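# Place pallet rings flat on size-matched holders

## Task

Take every ring off the pallet and put it on the holder whose size fits it, lying flat on that holder's pads; gripping from inside the bore is allowed. A ring only counts as placed if it stays there on its own once the robot lets go.

## Robot and tools

Robot: a single arm with six joints (waist, shoulder, elbow, forearm roll, wrist pitch, wrist roll) and a two-finger gripper. Its fingers point along the gripper's +z axis and close along its y axis. end_effector_position is the point between the pads when closed. Closed fingertips extend about 33 mm past it, fully open about 9 mm. Closing pushes the tips roughly 24 mm further out, so keep that clearance above a surface. Disturbances may briefly pull a held part or shove a loose one. Nothing may leave the table.

Frame: the scene frame has its origin on the table top under the arm base. +z is up, and +y is to the left when facing along +x. The base may be tilted. The reported hand position can be a bit off, more so at long reach.

The row: every motion uses rows of 10 numbers: x, y, z (metres, absolute scene-frame target for the gripper point), qw, qx, qy, qz (absolute target orientation, w first), then position, force_limit, speed (each from -1 to 1).
- position: +1 is fully open (140 mm), about -0.8 is pads touching, and -1 closes until blocked.
- force_limit: about 14 N at -1, 60 N at 0, 107 N at +1.
- speed: finger speed, about 30, 140 and 250 mm/s at -1, 0 and +1.
Repeat the intended quaternion in every row, because the reported one drifts.

execute_actions(actions, pictures):
- actions=[] just reads the state.
- One action {"rows":[...],"steps":n} has at most 15 rows and n at most 15. Each step lasts 1/30 s, and the last row repeats to fill the steps.
- A wait {"steps":n} has n at most 300, counted from the previous result, so your reply time counts toward it.
- The call is refused, and nothing is sent, if any target lies more than 0.6 m from the last reported position along any gripper axis.
- Each step, the command is clipped to within 70 mm and 16 degrees of the measured pose. After an action the arm continues only to the last clipped pose, so read the result and send the remainder.
- pictures defaults to on.

move(target, speed):
- target is one 10-number row, an absolute pose plus finger values. The finger values are applied at the start.
- The gripper follows a straight path lasting 0.5 to 10 s. It is cut short after 10 s.
- speed is in m/s, from 0.002 to 0.5, default 0.25. Rotation is capped at twice that value in rad/s.
- The move does not avoid obstacles, can lag or overshoot, and can exceed the set speed near full reach.
- The result adds a move: line giving the outcome and the remaining distance. Outcomes: done, off_target, moving, held, fault. A limits list may also appear: paced means the pose was clipped; held means some steps were blocked, after which motion may surge.

wait(seconds): 0 to 10 s with no new commands.

zoom_image(camera, region): enlarges part of a camera's latest image. region is [x0,y0,x1,y1] in pixels from the top-left, at most 504x504. Cameras:
- cam_head_left, cam_head_right, cam_high and cam_low are 896x504.
- cam_wrist is 504x504 fisheye.
Calibration is given as OpenCV K, D and T_world_to_cam. Fixed cameras may be off by up to about 2.3 degrees and 9 mm.

finished_scene(scene): ends scene 1 or 2 and grades it, with no undo. Replying with no tool call ends everything.

Result lines:
- The state gives the gripper pose and its velocities (m/s, rad/s).
- object_status: 0 moving, 1 blocked while opening, 2 blocked while closing (a grip), 3 reached the requested position or pads met (a thin part may still be held).
- position_measured is in counts: 3 is open, 230 is pads together, and it is not linear.
- "pose unreachable" and HELD mark steps the clearance check altered or blocked. A mounting post counts as part of the arm.
- "Hand target" shows what the controller is currently heading for.
- MOTOR HOT warns of heating. OVER-TEMPERATURE FAULT means the brakes locked until the motors cool.

Gripping: close with position -1 and confirm status 2. Stopped fingers hold still until the position number changes by at least 0.01. A new force_limit while gripping only applies with a new position, for example changing -1 to -0.98. For a ring, you can put closed fingers into the bore and open them (status 1), or pinch the rim.

Motion basics: if position and orientation can't both be reached, position is favoured. The elbow won't fully straighten. Joint speed caps are 2.09, 3.14 and 3.93 rad/s.

Avoid:
- Contact torque reaching a joint's load limit (waist and shoulder 295, elbow 139, wrist joints 39.1 N m, held weight included) causes a 10 s fault stop. So does any outside force of 144 N.
- The arm is stiff, so aiming even slightly beyond a firm contact can fault. Approach surfaces slowly, with targets at or just short of contact.
- Avoid drops, slips, slams, hard impacts and knocking parts off the table.

Faster, smoother work with less effort is better.

Each tool is called after "Call:" by a JSON object that holds its "name" and its "arguments", one argument or row to a line.

## Session

Call:
{"name": "execute_actions", "arguments": {
  "actions": []
}}

Scene clock: 0.00 s of 9600.00 s.
end_effector_position=(+0.5496, -0.2103, +0.3454) position_measured=3 object_status=3 end_effector_quat_wxyz=(-0.044, +0.996, +0.051, +0.052) end_effector_velocity=(-0.001, -0.000, -0.000) end_effector_angular_velocity=(+0.001, +0.001, +0.000)
Joint positions: [-0.538  0.032  1.756  0.139  1.309  0.933]
Joint velocities: [-0.001  0.     0.    -0.     0.001 -0.001]
Hand target: +0.550, -0.210, +0.345; -0.044, +0.996, +0.051, +0.052
camera_calibration (this result's frames):
cam_wrist: T_world_to_cam=[[0.212079, -0.973812, -0.0819293, -0.29518], [-0.953716, -0.224532, 0.200027, 0.405034], [-0.213184, 0.0357159, -0.976359, 0.646307], [0, 0, 0, 1]] pos_world=[0.586671, -0.219591, 0.525827]

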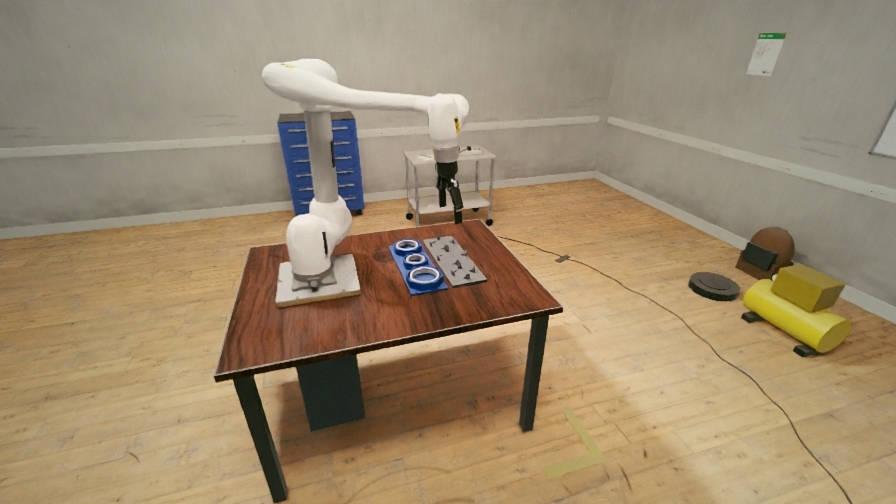

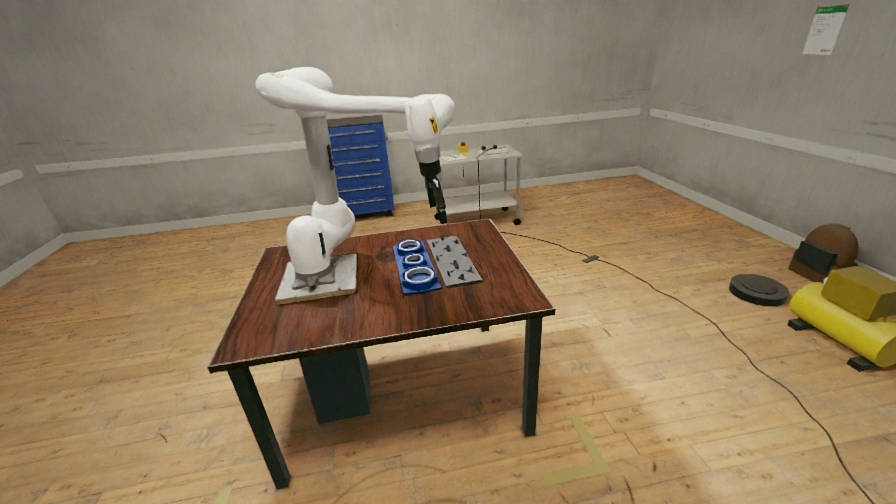

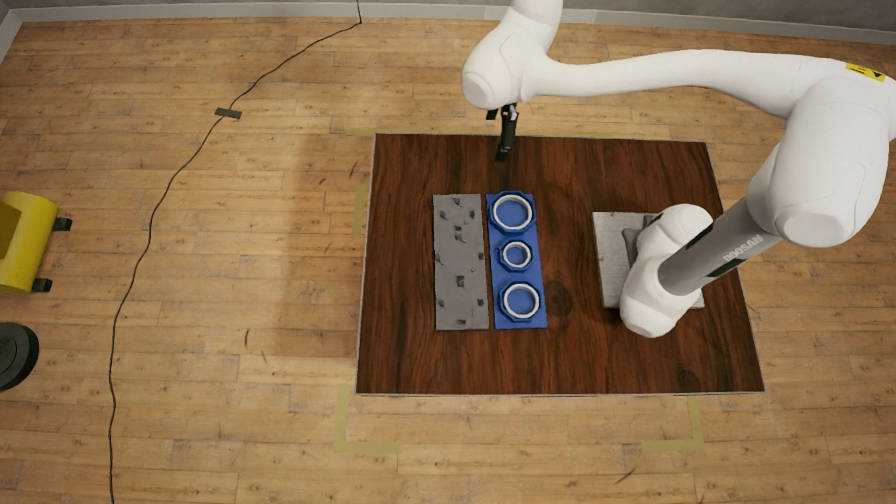

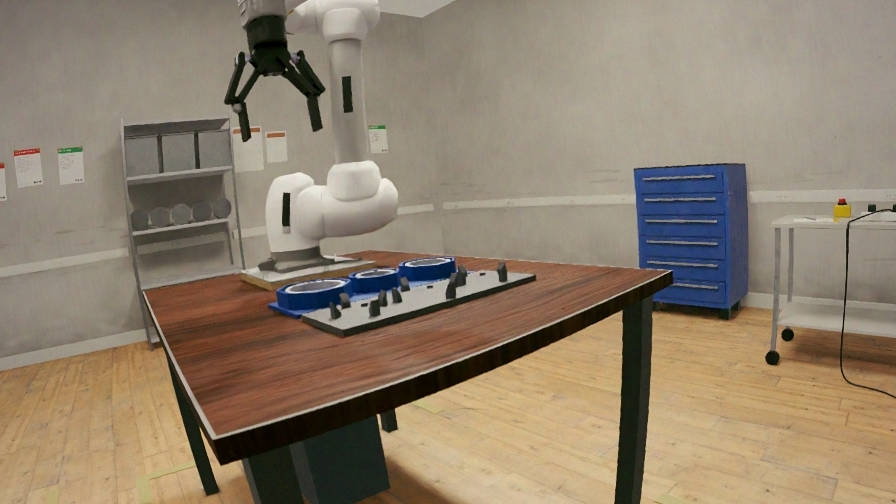

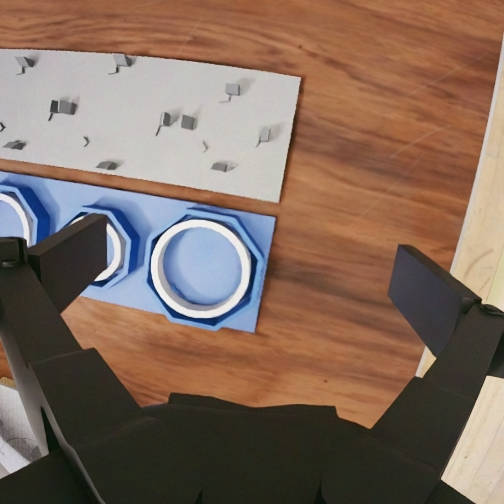

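Call:
{"name": "zoom_image", "arguments": {
  "camera": "cam_high",
  "region": [410,180,570,340]
}}

Call:
{"name": "zoom_image", "arguments": {
  "camera": "cam_low",
  "region": [260,240,550,345]
}}

Region (410, 180, 570, 340) of cam_high's 896x504 image, scaled by 3.150, with more detail than that image has.

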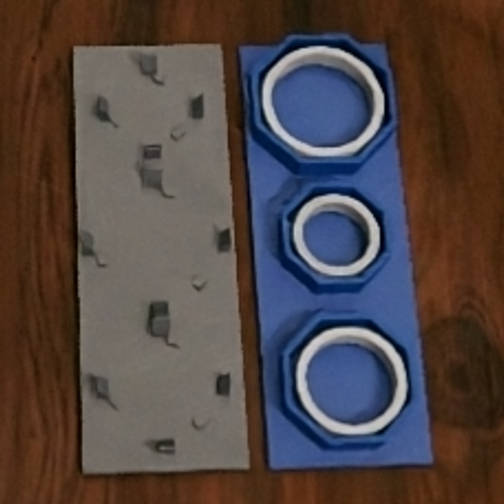

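Region (260, 240, 550, 345) of cam_low's 896x504 image, scaled by 1.738, with more detail than that image has; it fills the top 182 rows of this view, and the rest is white.

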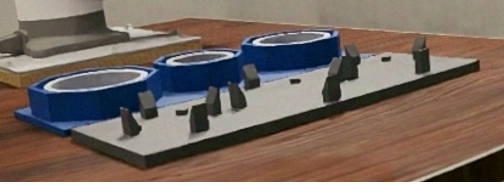

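Call:
{"name": "move", "arguments": {
  "target": [0.457,-0.136,0.085,0,1,0.02,0,0.15,0,0]
}}

Call:
{"name": "zoom_image", "arguments": {
  "camera": "cam_low",
  "region": [240,200,440,345]
}}

Scene clock: 11.77 s of 9600.00 s.
end_effector_position=(+0.4569, -0.1359, +0.0852) position_measured=110 object_status=3 end_effector_quat_wxyz=(-0.000, +1.000, +0.020, +0.000) end_effector_velocity=(+0.000, -0.000, -0.001) end_effector_angular_velocity=(-0.002, +0.000, +0.002)
Joint positions: [-0.4    0.095  2.212  0.005  0.829  1.162]
Joint velocities: [ 0.001  0.001  0.001 -0.003 -0.002  0.001]
Hand target: +0.457, -0.136, +0.085; -0.000, +1.000, +0.020, +0.000
Off the commanded pose: 0.000 m, 0 deg.
After step 90, 7.10 s passed at rest.
move: done
camera_calibration (this result's frames):
cam_wrist: T_world_to_cam=[[0.146827, -0.989098, -0.0113091, -0.202608], [-0.938776, -0.142941, 0.313475, 0.379974], [-0.311674, -0.0354099, -0.949529, 0.402825], [0, 0, 0, 1]] pos_world=[0.512009, -0.131822, 0.261091]

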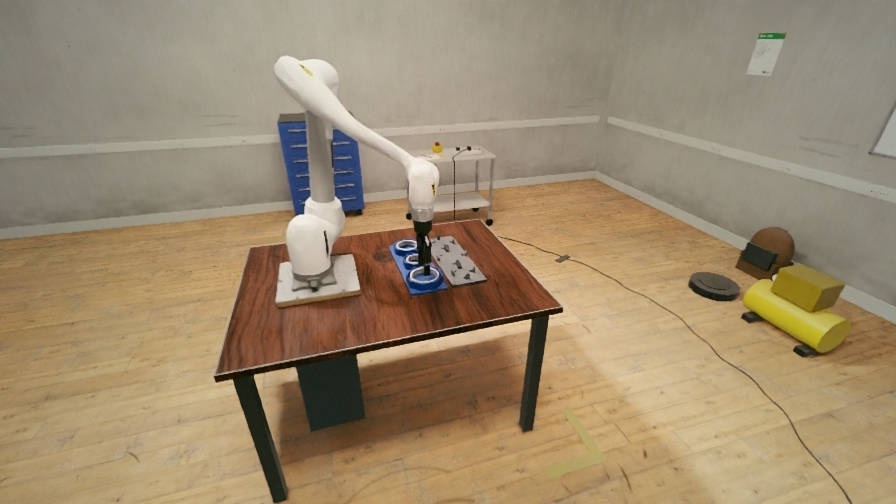

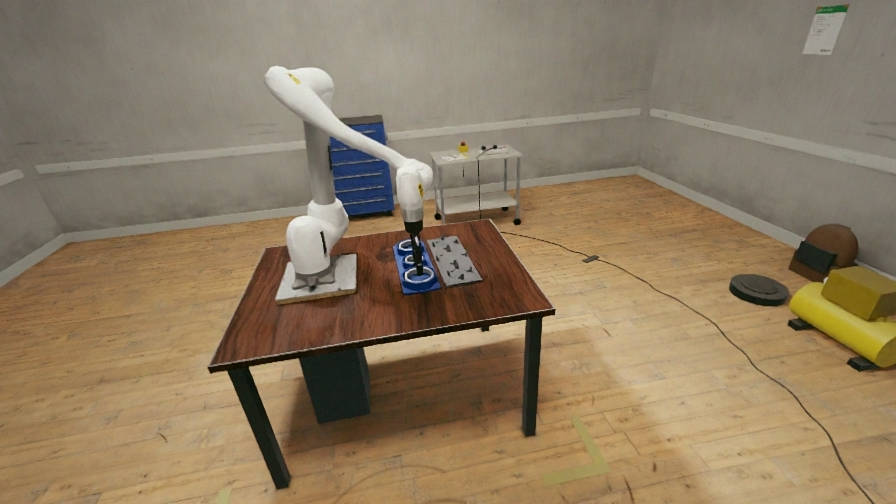

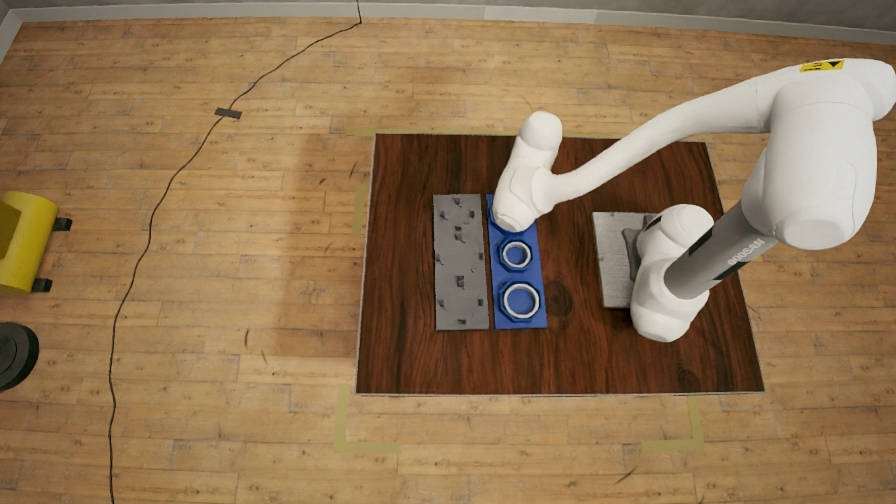

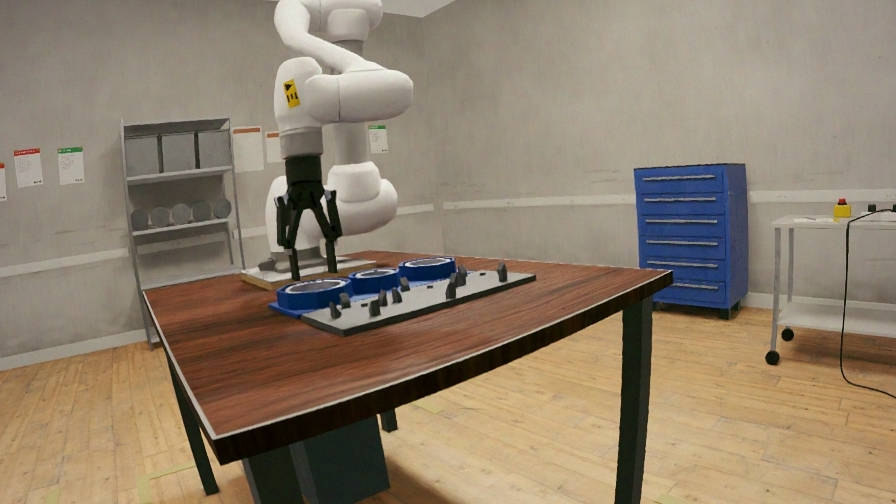

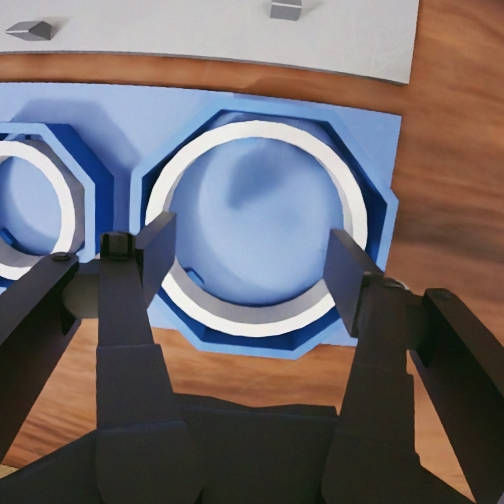

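Region (240, 200, 440, 345) of cam_low's 896x504 image, scaled by 2.520, with more detail than that image has; it fills the top 365 rows of this view, and the rest is white.

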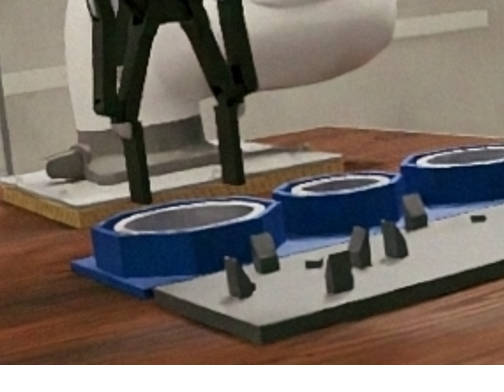

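Call:
{"name": "move", "arguments": {
  "target": [0.457,-0.137,0.043,0,1,0.02,0,0.15,0,0],
  "speed": 0.05
}}

Call:
{"name": "move", "arguments": {
  "target": [0.457,-0.137,0.043,0,1,0.02,0,1,0.5,-0.8]
}}

Call:
{"name": "move", "arguments": {
  "target": [0.457,-0.137,0.095,0,1,0.02,0,1,0.5,-0.8],
  "speed": 0.06
}}

Call:
{"name": "move", "arguments": {
  "target": [0.632,0.019,0.095,0,1,0.02,0,1,0.5,-0.8],
  "speed": 0.17
}}

Scene clock: 18.43 s of 9600.00 s.
end_effector_position=(+0.4570, -0.1370, +0.0431) position_measured=110 object_status=3 end_effector_quat_wxyz=(-0.000, +1.000, +0.020, +0.000) end_effector_velocity=(-0.000, -0.000, -0.001) end_effector_angular_velocity=(+0.001, -0.000, -0.000)
Joint positions: [-0.401  0.156  2.245  0.006  0.735  1.16 ]
Joint velocities: [-0.001  0.001  0.001  0.001 -0.003 -0.002]
Hand target: +0.457, -0.137, +0.043; -0.000, +1.000, +0.020, +0.000
Off the commanded pose: 0.000 m, 0 deg.
After step 90, 2.50 s passed at rest.
move: done
camera_calibration (this result's frames):
cam_wrist: T_world_to_cam=[[0.146491, -0.989148, -0.011246, -0.204025], [-0.938768, -0.142596, 0.313659, 0.39312], [-0.311859, -0.0353908, -0.949469, 0.362927], [0, 0, 0, 1]] pos_world=[0.512118, -0.13291, 0.218988]

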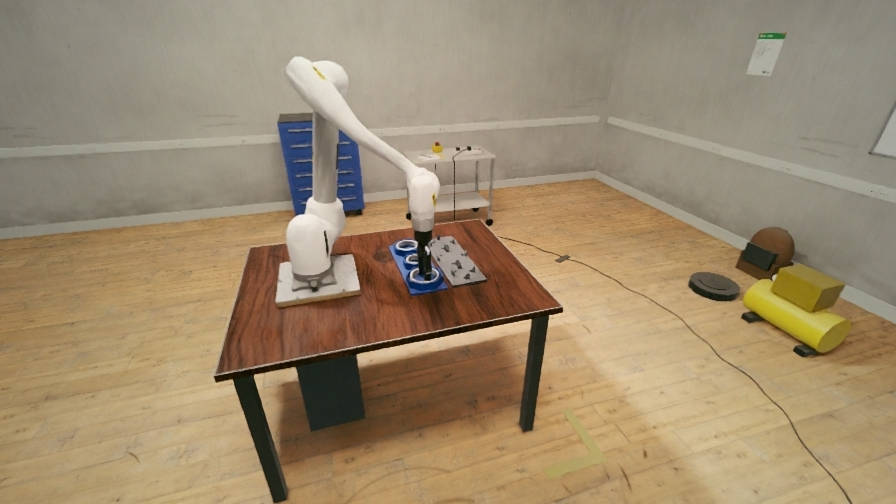

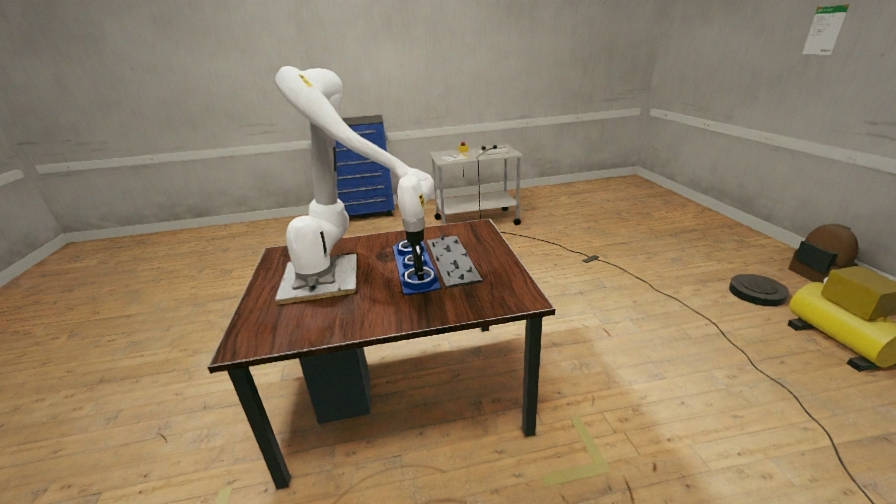

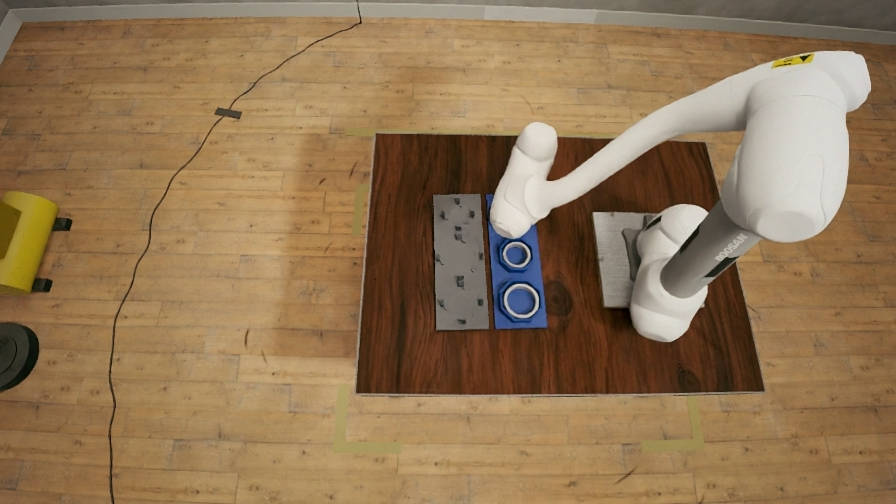

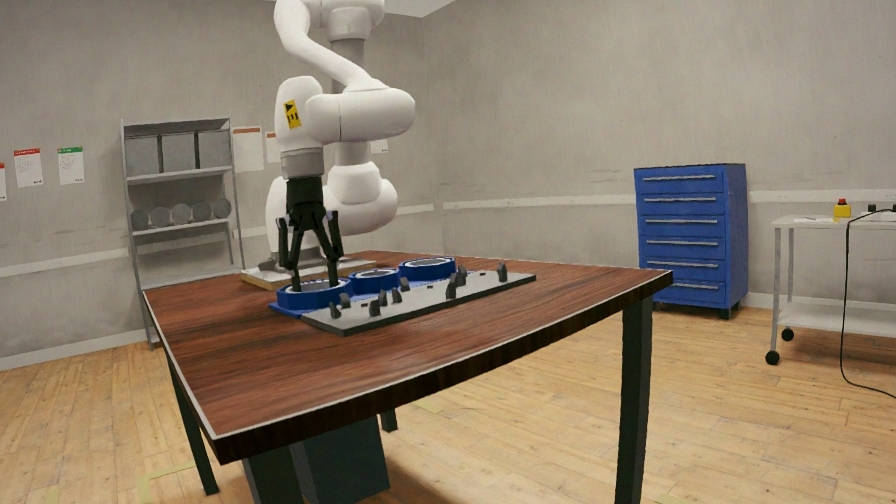

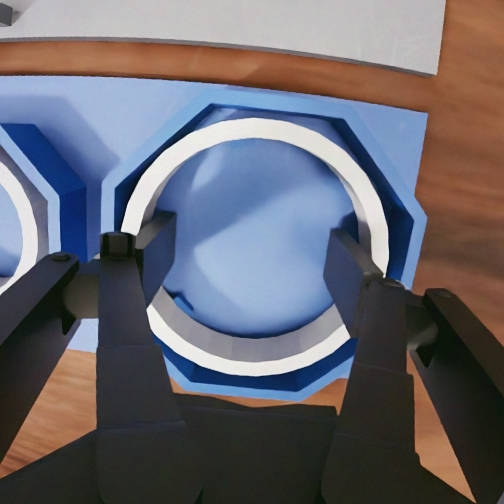

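Scene clock: 19.13 s of 9600.00 s.
end_effector_position=(+0.4570, -0.1370, +0.0430) position_measured=82 object_status=1 end_effector_quat_wxyz=(-0.000, +1.000, +0.020, -0.000) end_effector_velocity=(+0.000, -0.000, -0.000) end_effector_angular_velocity=(+0.000, +0.000, -0.002)
Joint positions: [-0.401  0.156  2.245  0.006  0.734  1.16 ]
Joint velocities: [-0.001  0.001 -0.001 -0.     0.     0.001]
Hand target: +0.457, -0.137, +0.043; -0.000, +1.000, +0.020, +0.000
Off the commanded pose: 0.000 m, 0 deg.
move: done
camera_calibration (this result's frames):
cam_wrist: T_world_to_cam=[[0.146473, -0.98915, -0.0112799, -0.204019], [-0.938752, -0.142588, 0.313708, 0.393139], [-0.311913, -0.0353608, -0.949452, 0.36285], [0, 0, 0, 1]] pos_world=[0.512121, -0.132918, 0.218876]

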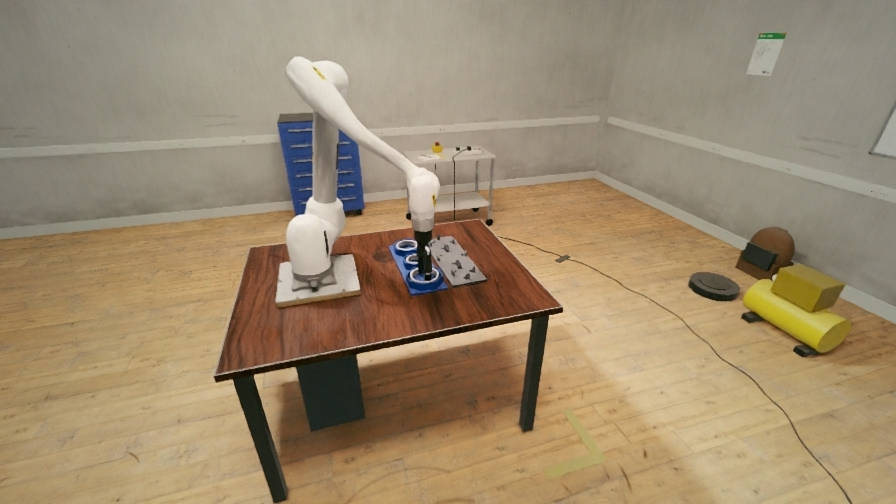

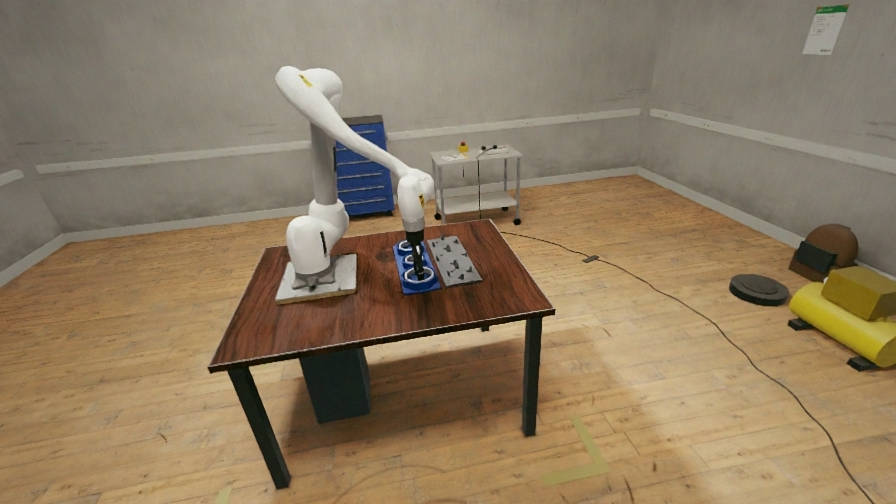

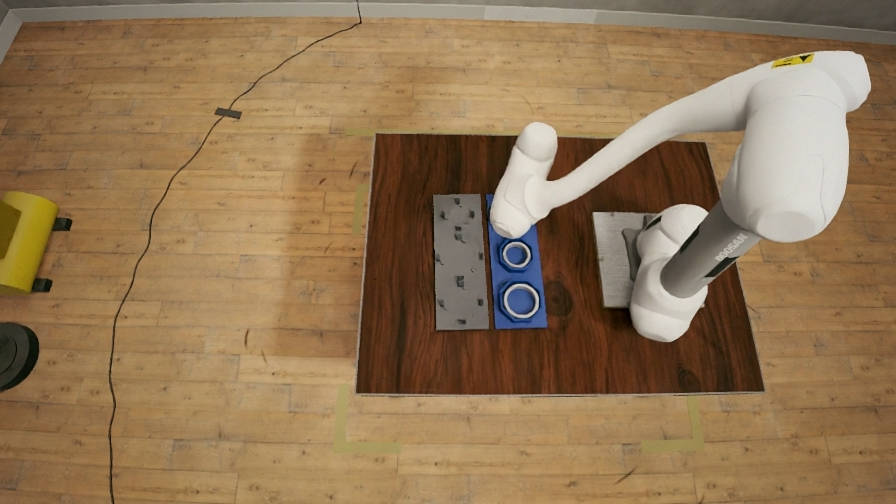

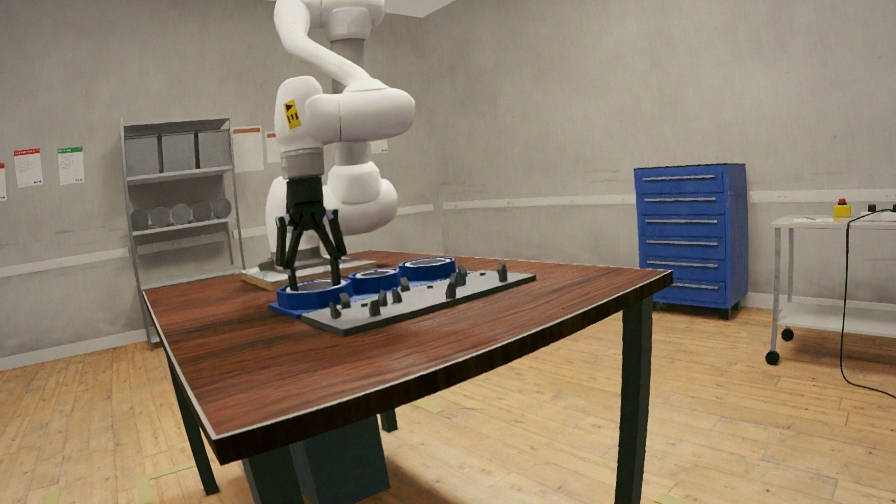

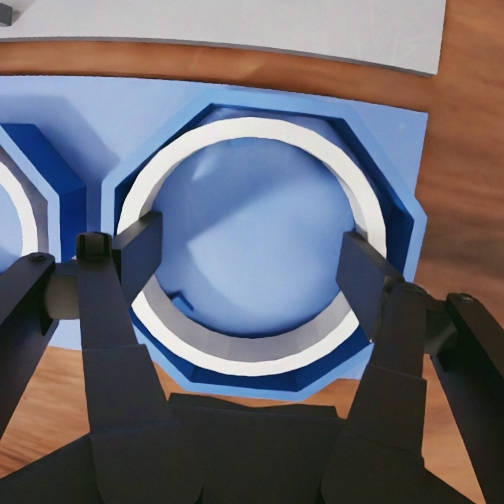

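Scene clock: 20.33 s of 9600.00 s.
end_effector_position=(+0.4569, -0.1370, +0.0949) position_measured=82 object_status=1 end_effector_quat_wxyz=(+0.000, +1.000, +0.020, -0.000) end_effector_velocity=(+0.000, -0.001, +0.001) end_effector_angular_velocity=(-0.001, -0.003, +0.000)
Joint positions: [-0.402  0.082  2.203  0.005  0.851  1.161]
Joint velocities: [-0.001 -0.002 -0.    -0.    -0.    -0.   ]
Hand target: +0.457, -0.137, +0.095; +0.000, +1.000, +0.020, -0.000
Off the commanded pose: 0.000 m, 0 deg.
move: done
camera_calibration (this result's frames):
cam_wrist: T_world_to_cam=[[0.146466, -0.989152, -0.0112564, -0.203457], [-0.938645, -0.142561, 0.31404, 0.376686], [-0.312238, -0.0354304, -0.949343, 0.412217], [0, 0, 0, 1]] pos_world=[0.512084, -0.132944, 0.270751]

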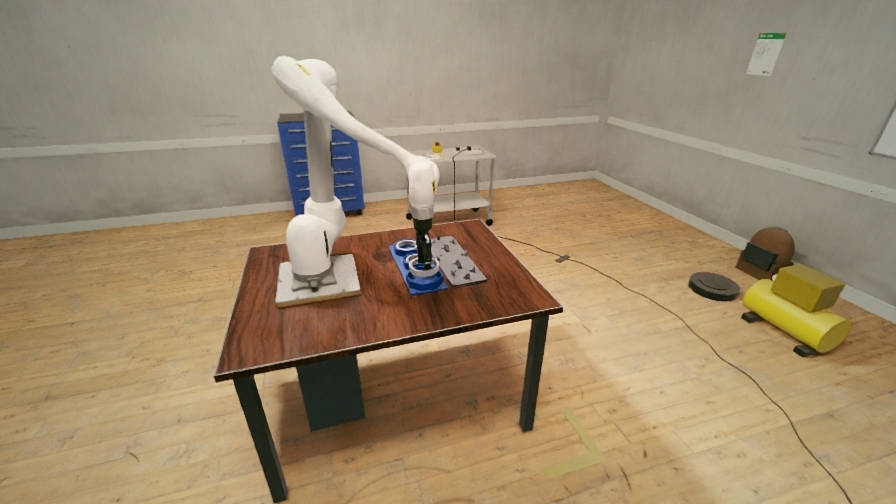

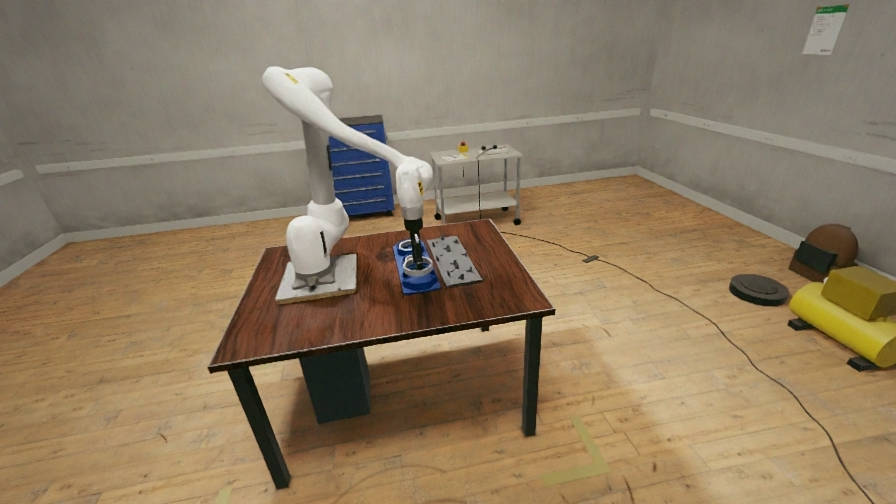

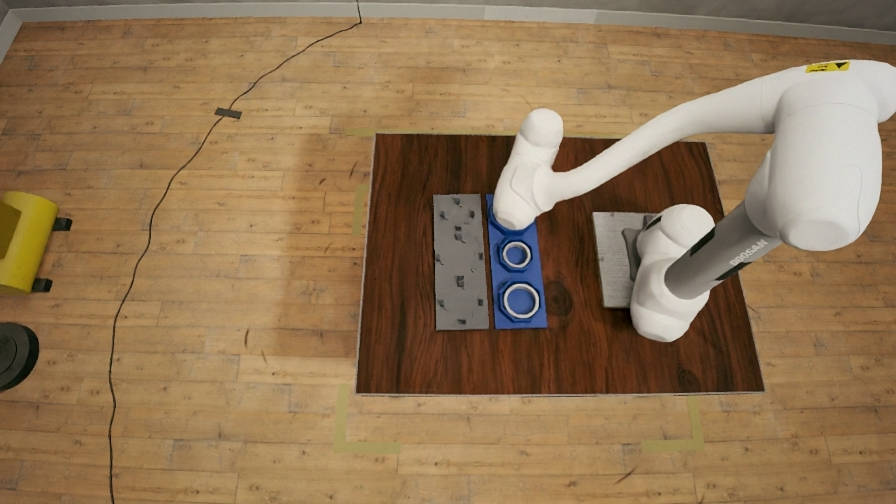

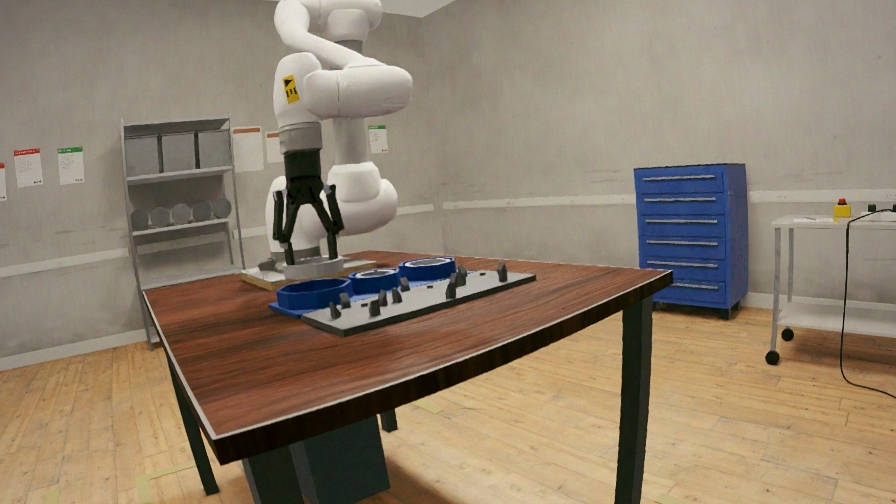

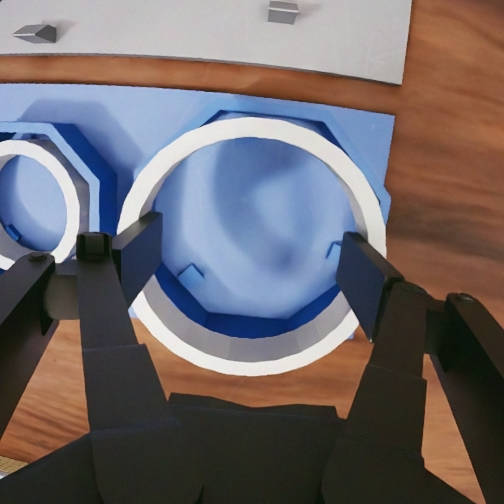

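Scene clock: 22.17 s of 9600.00 s.
end_effector_position=(+0.6320, +0.0190, +0.0949) position_measured=82 object_status=1 end_effector_quat_wxyz=(+0.000, +1.000, +0.020, +0.000) end_effector_velocity=(+0.001, +0.001, +0.000) end_effector_angular_velocity=(-0.002, -0.001, +0.002)
Joint positions: [-0.06   0.301  1.921  0.002  0.912  1.504]
Joint velocities: [ 0.002  0.002 -0.002 -0.002  0.     0.002]
Hand target: +0.632, +0.019, +0.095; +0.000, +1.000, +0.020, +0.000
Off the commanded pose: 0.000 m, 0 deg.
move: done
camera_calibration (this result's frames):
cam_wrist: T_world_to_cam=[[0.146427, -0.989159, -0.0111492, -0.0747689], [-0.938815, -0.142509, 0.313557, 0.563415], [-0.311746, -0.0354461, -0.949504, 0.472136], [0, 0, 0, 1]] pos_world=[0.687077, 0.0230686, 0.270799]

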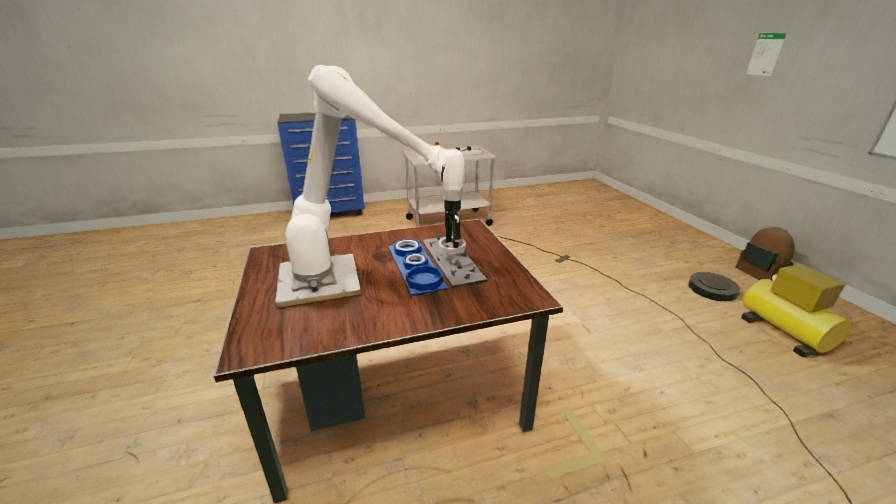

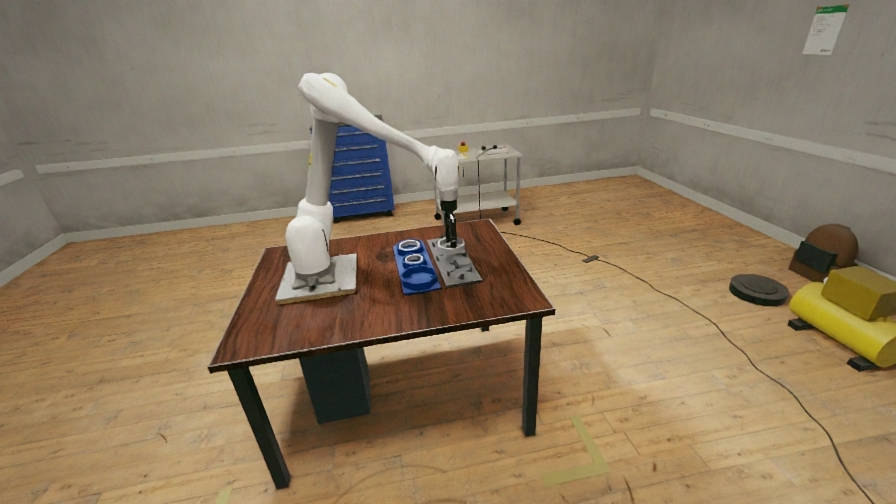

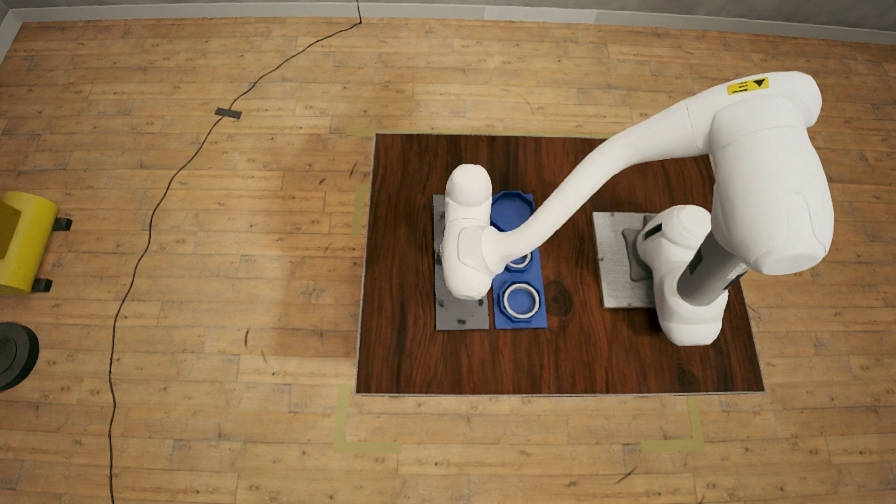

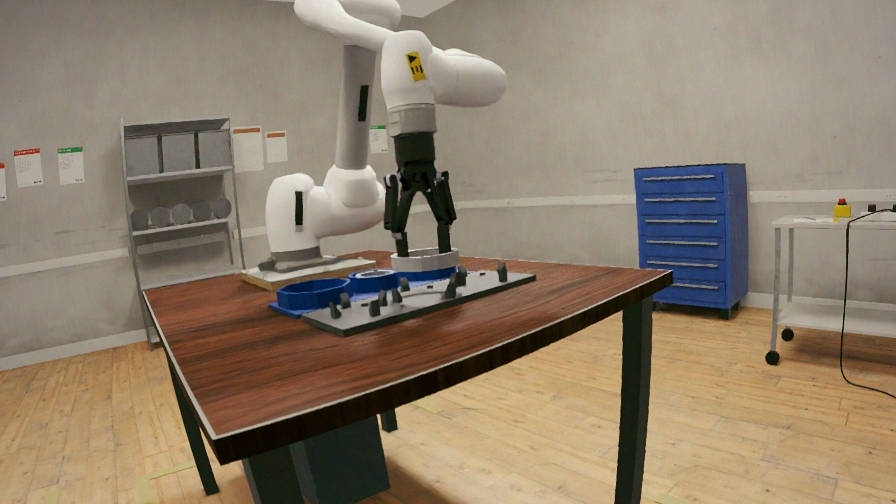

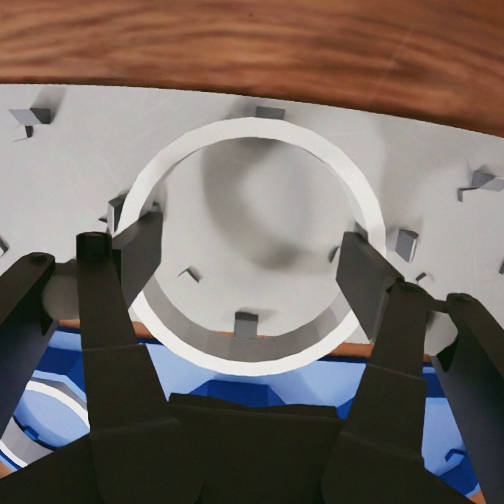

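Call:
{"name": "move", "arguments": {
  "target": [0.630,0.016,0.072,0,1,0.02,0,1,0.5,-0.8],
  "speed": 0.04
}}

Scene clock: 27.60 s of 9600.00 s.
end_effector_position=(+0.6300, +0.0160, +0.0721) position_measured=82 object_status=1 end_effector_quat_wxyz=(-0.000, +1.000, +0.020, +0.000) end_effector_velocity=(-0.000, +0.001, -0.001) end_effector_angular_velocity=(+0.000, -0.000, +0.001)
Joint positions: [-0.065  0.323  1.942  0.002  0.87   1.499]
Joint velocities: [ 0.001  0.001  0.001  0.001 -0.003 -0.001]
Hand target: +0.630, +0.016, +0.072; -0.000, +1.000, +0.020, -0.000
Off the commanded pose: 0.000 m, 0 deg.
After step 90, 1.57 s passed at rest.
move: done
camera_calibration (this result's frames):
cam_wrist: T_world_to_cam=[[0.146471, -0.989151, -0.0112333, -0.0776968], [-0.938766, -0.142572, 0.313675, 0.568255], [-0.311873, -0.0353987, -0.949464, 0.449862], [0, 0, 0, 1]] pos_world=[0.685139, 0.020088, 0.248008]

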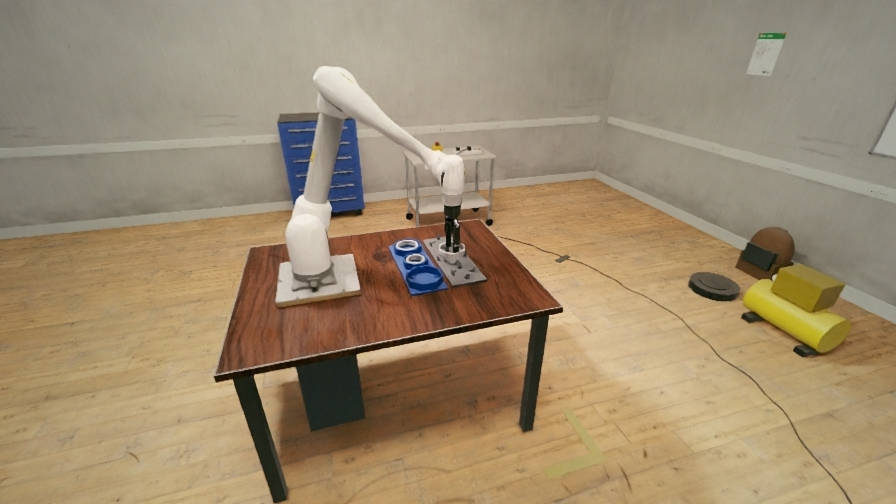

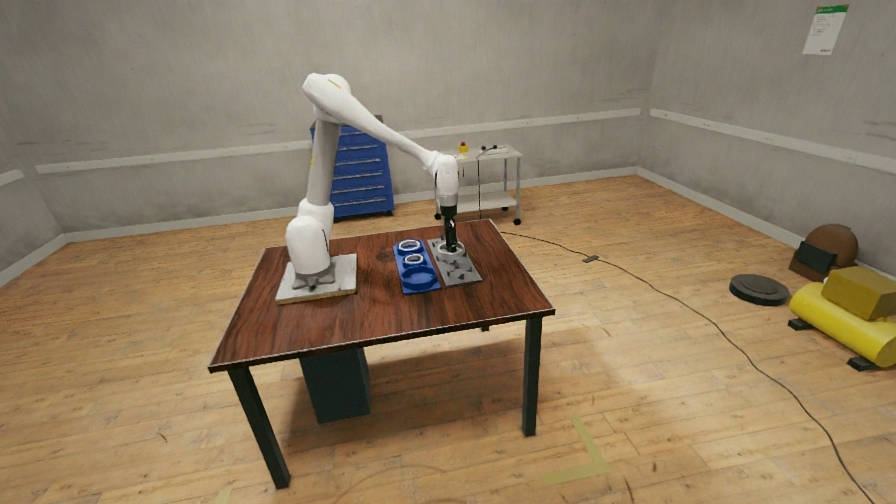

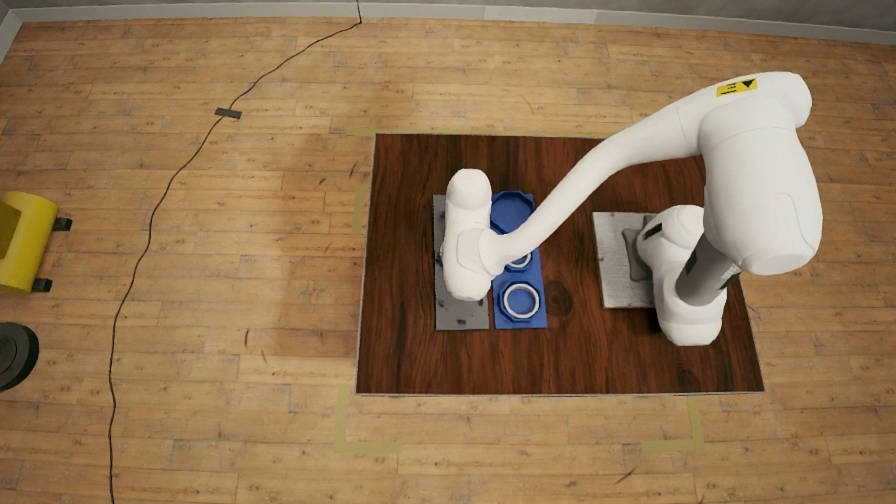

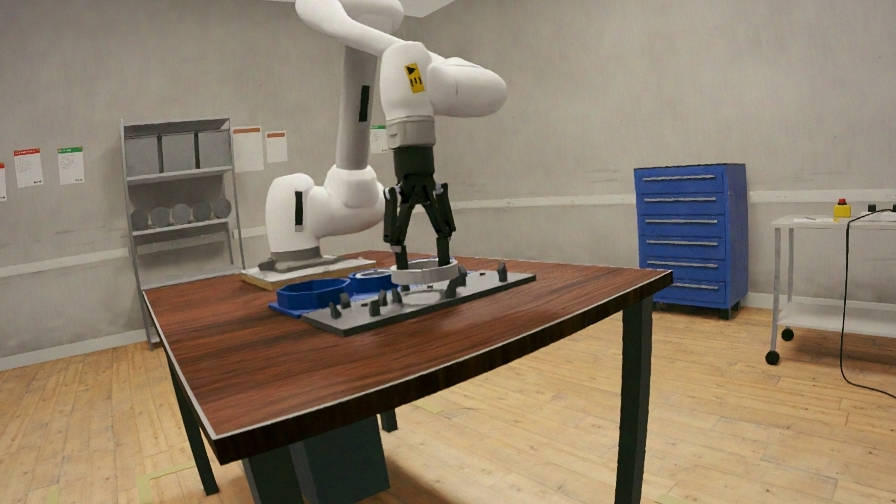

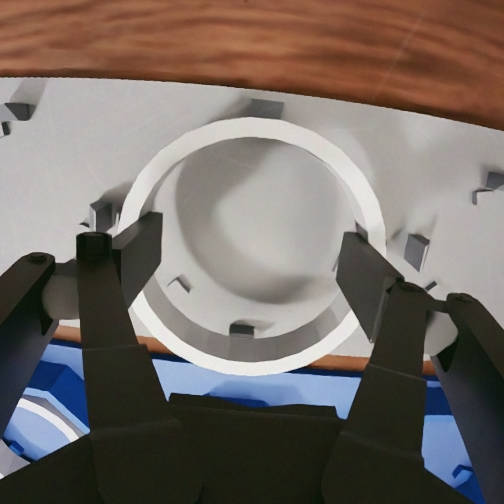

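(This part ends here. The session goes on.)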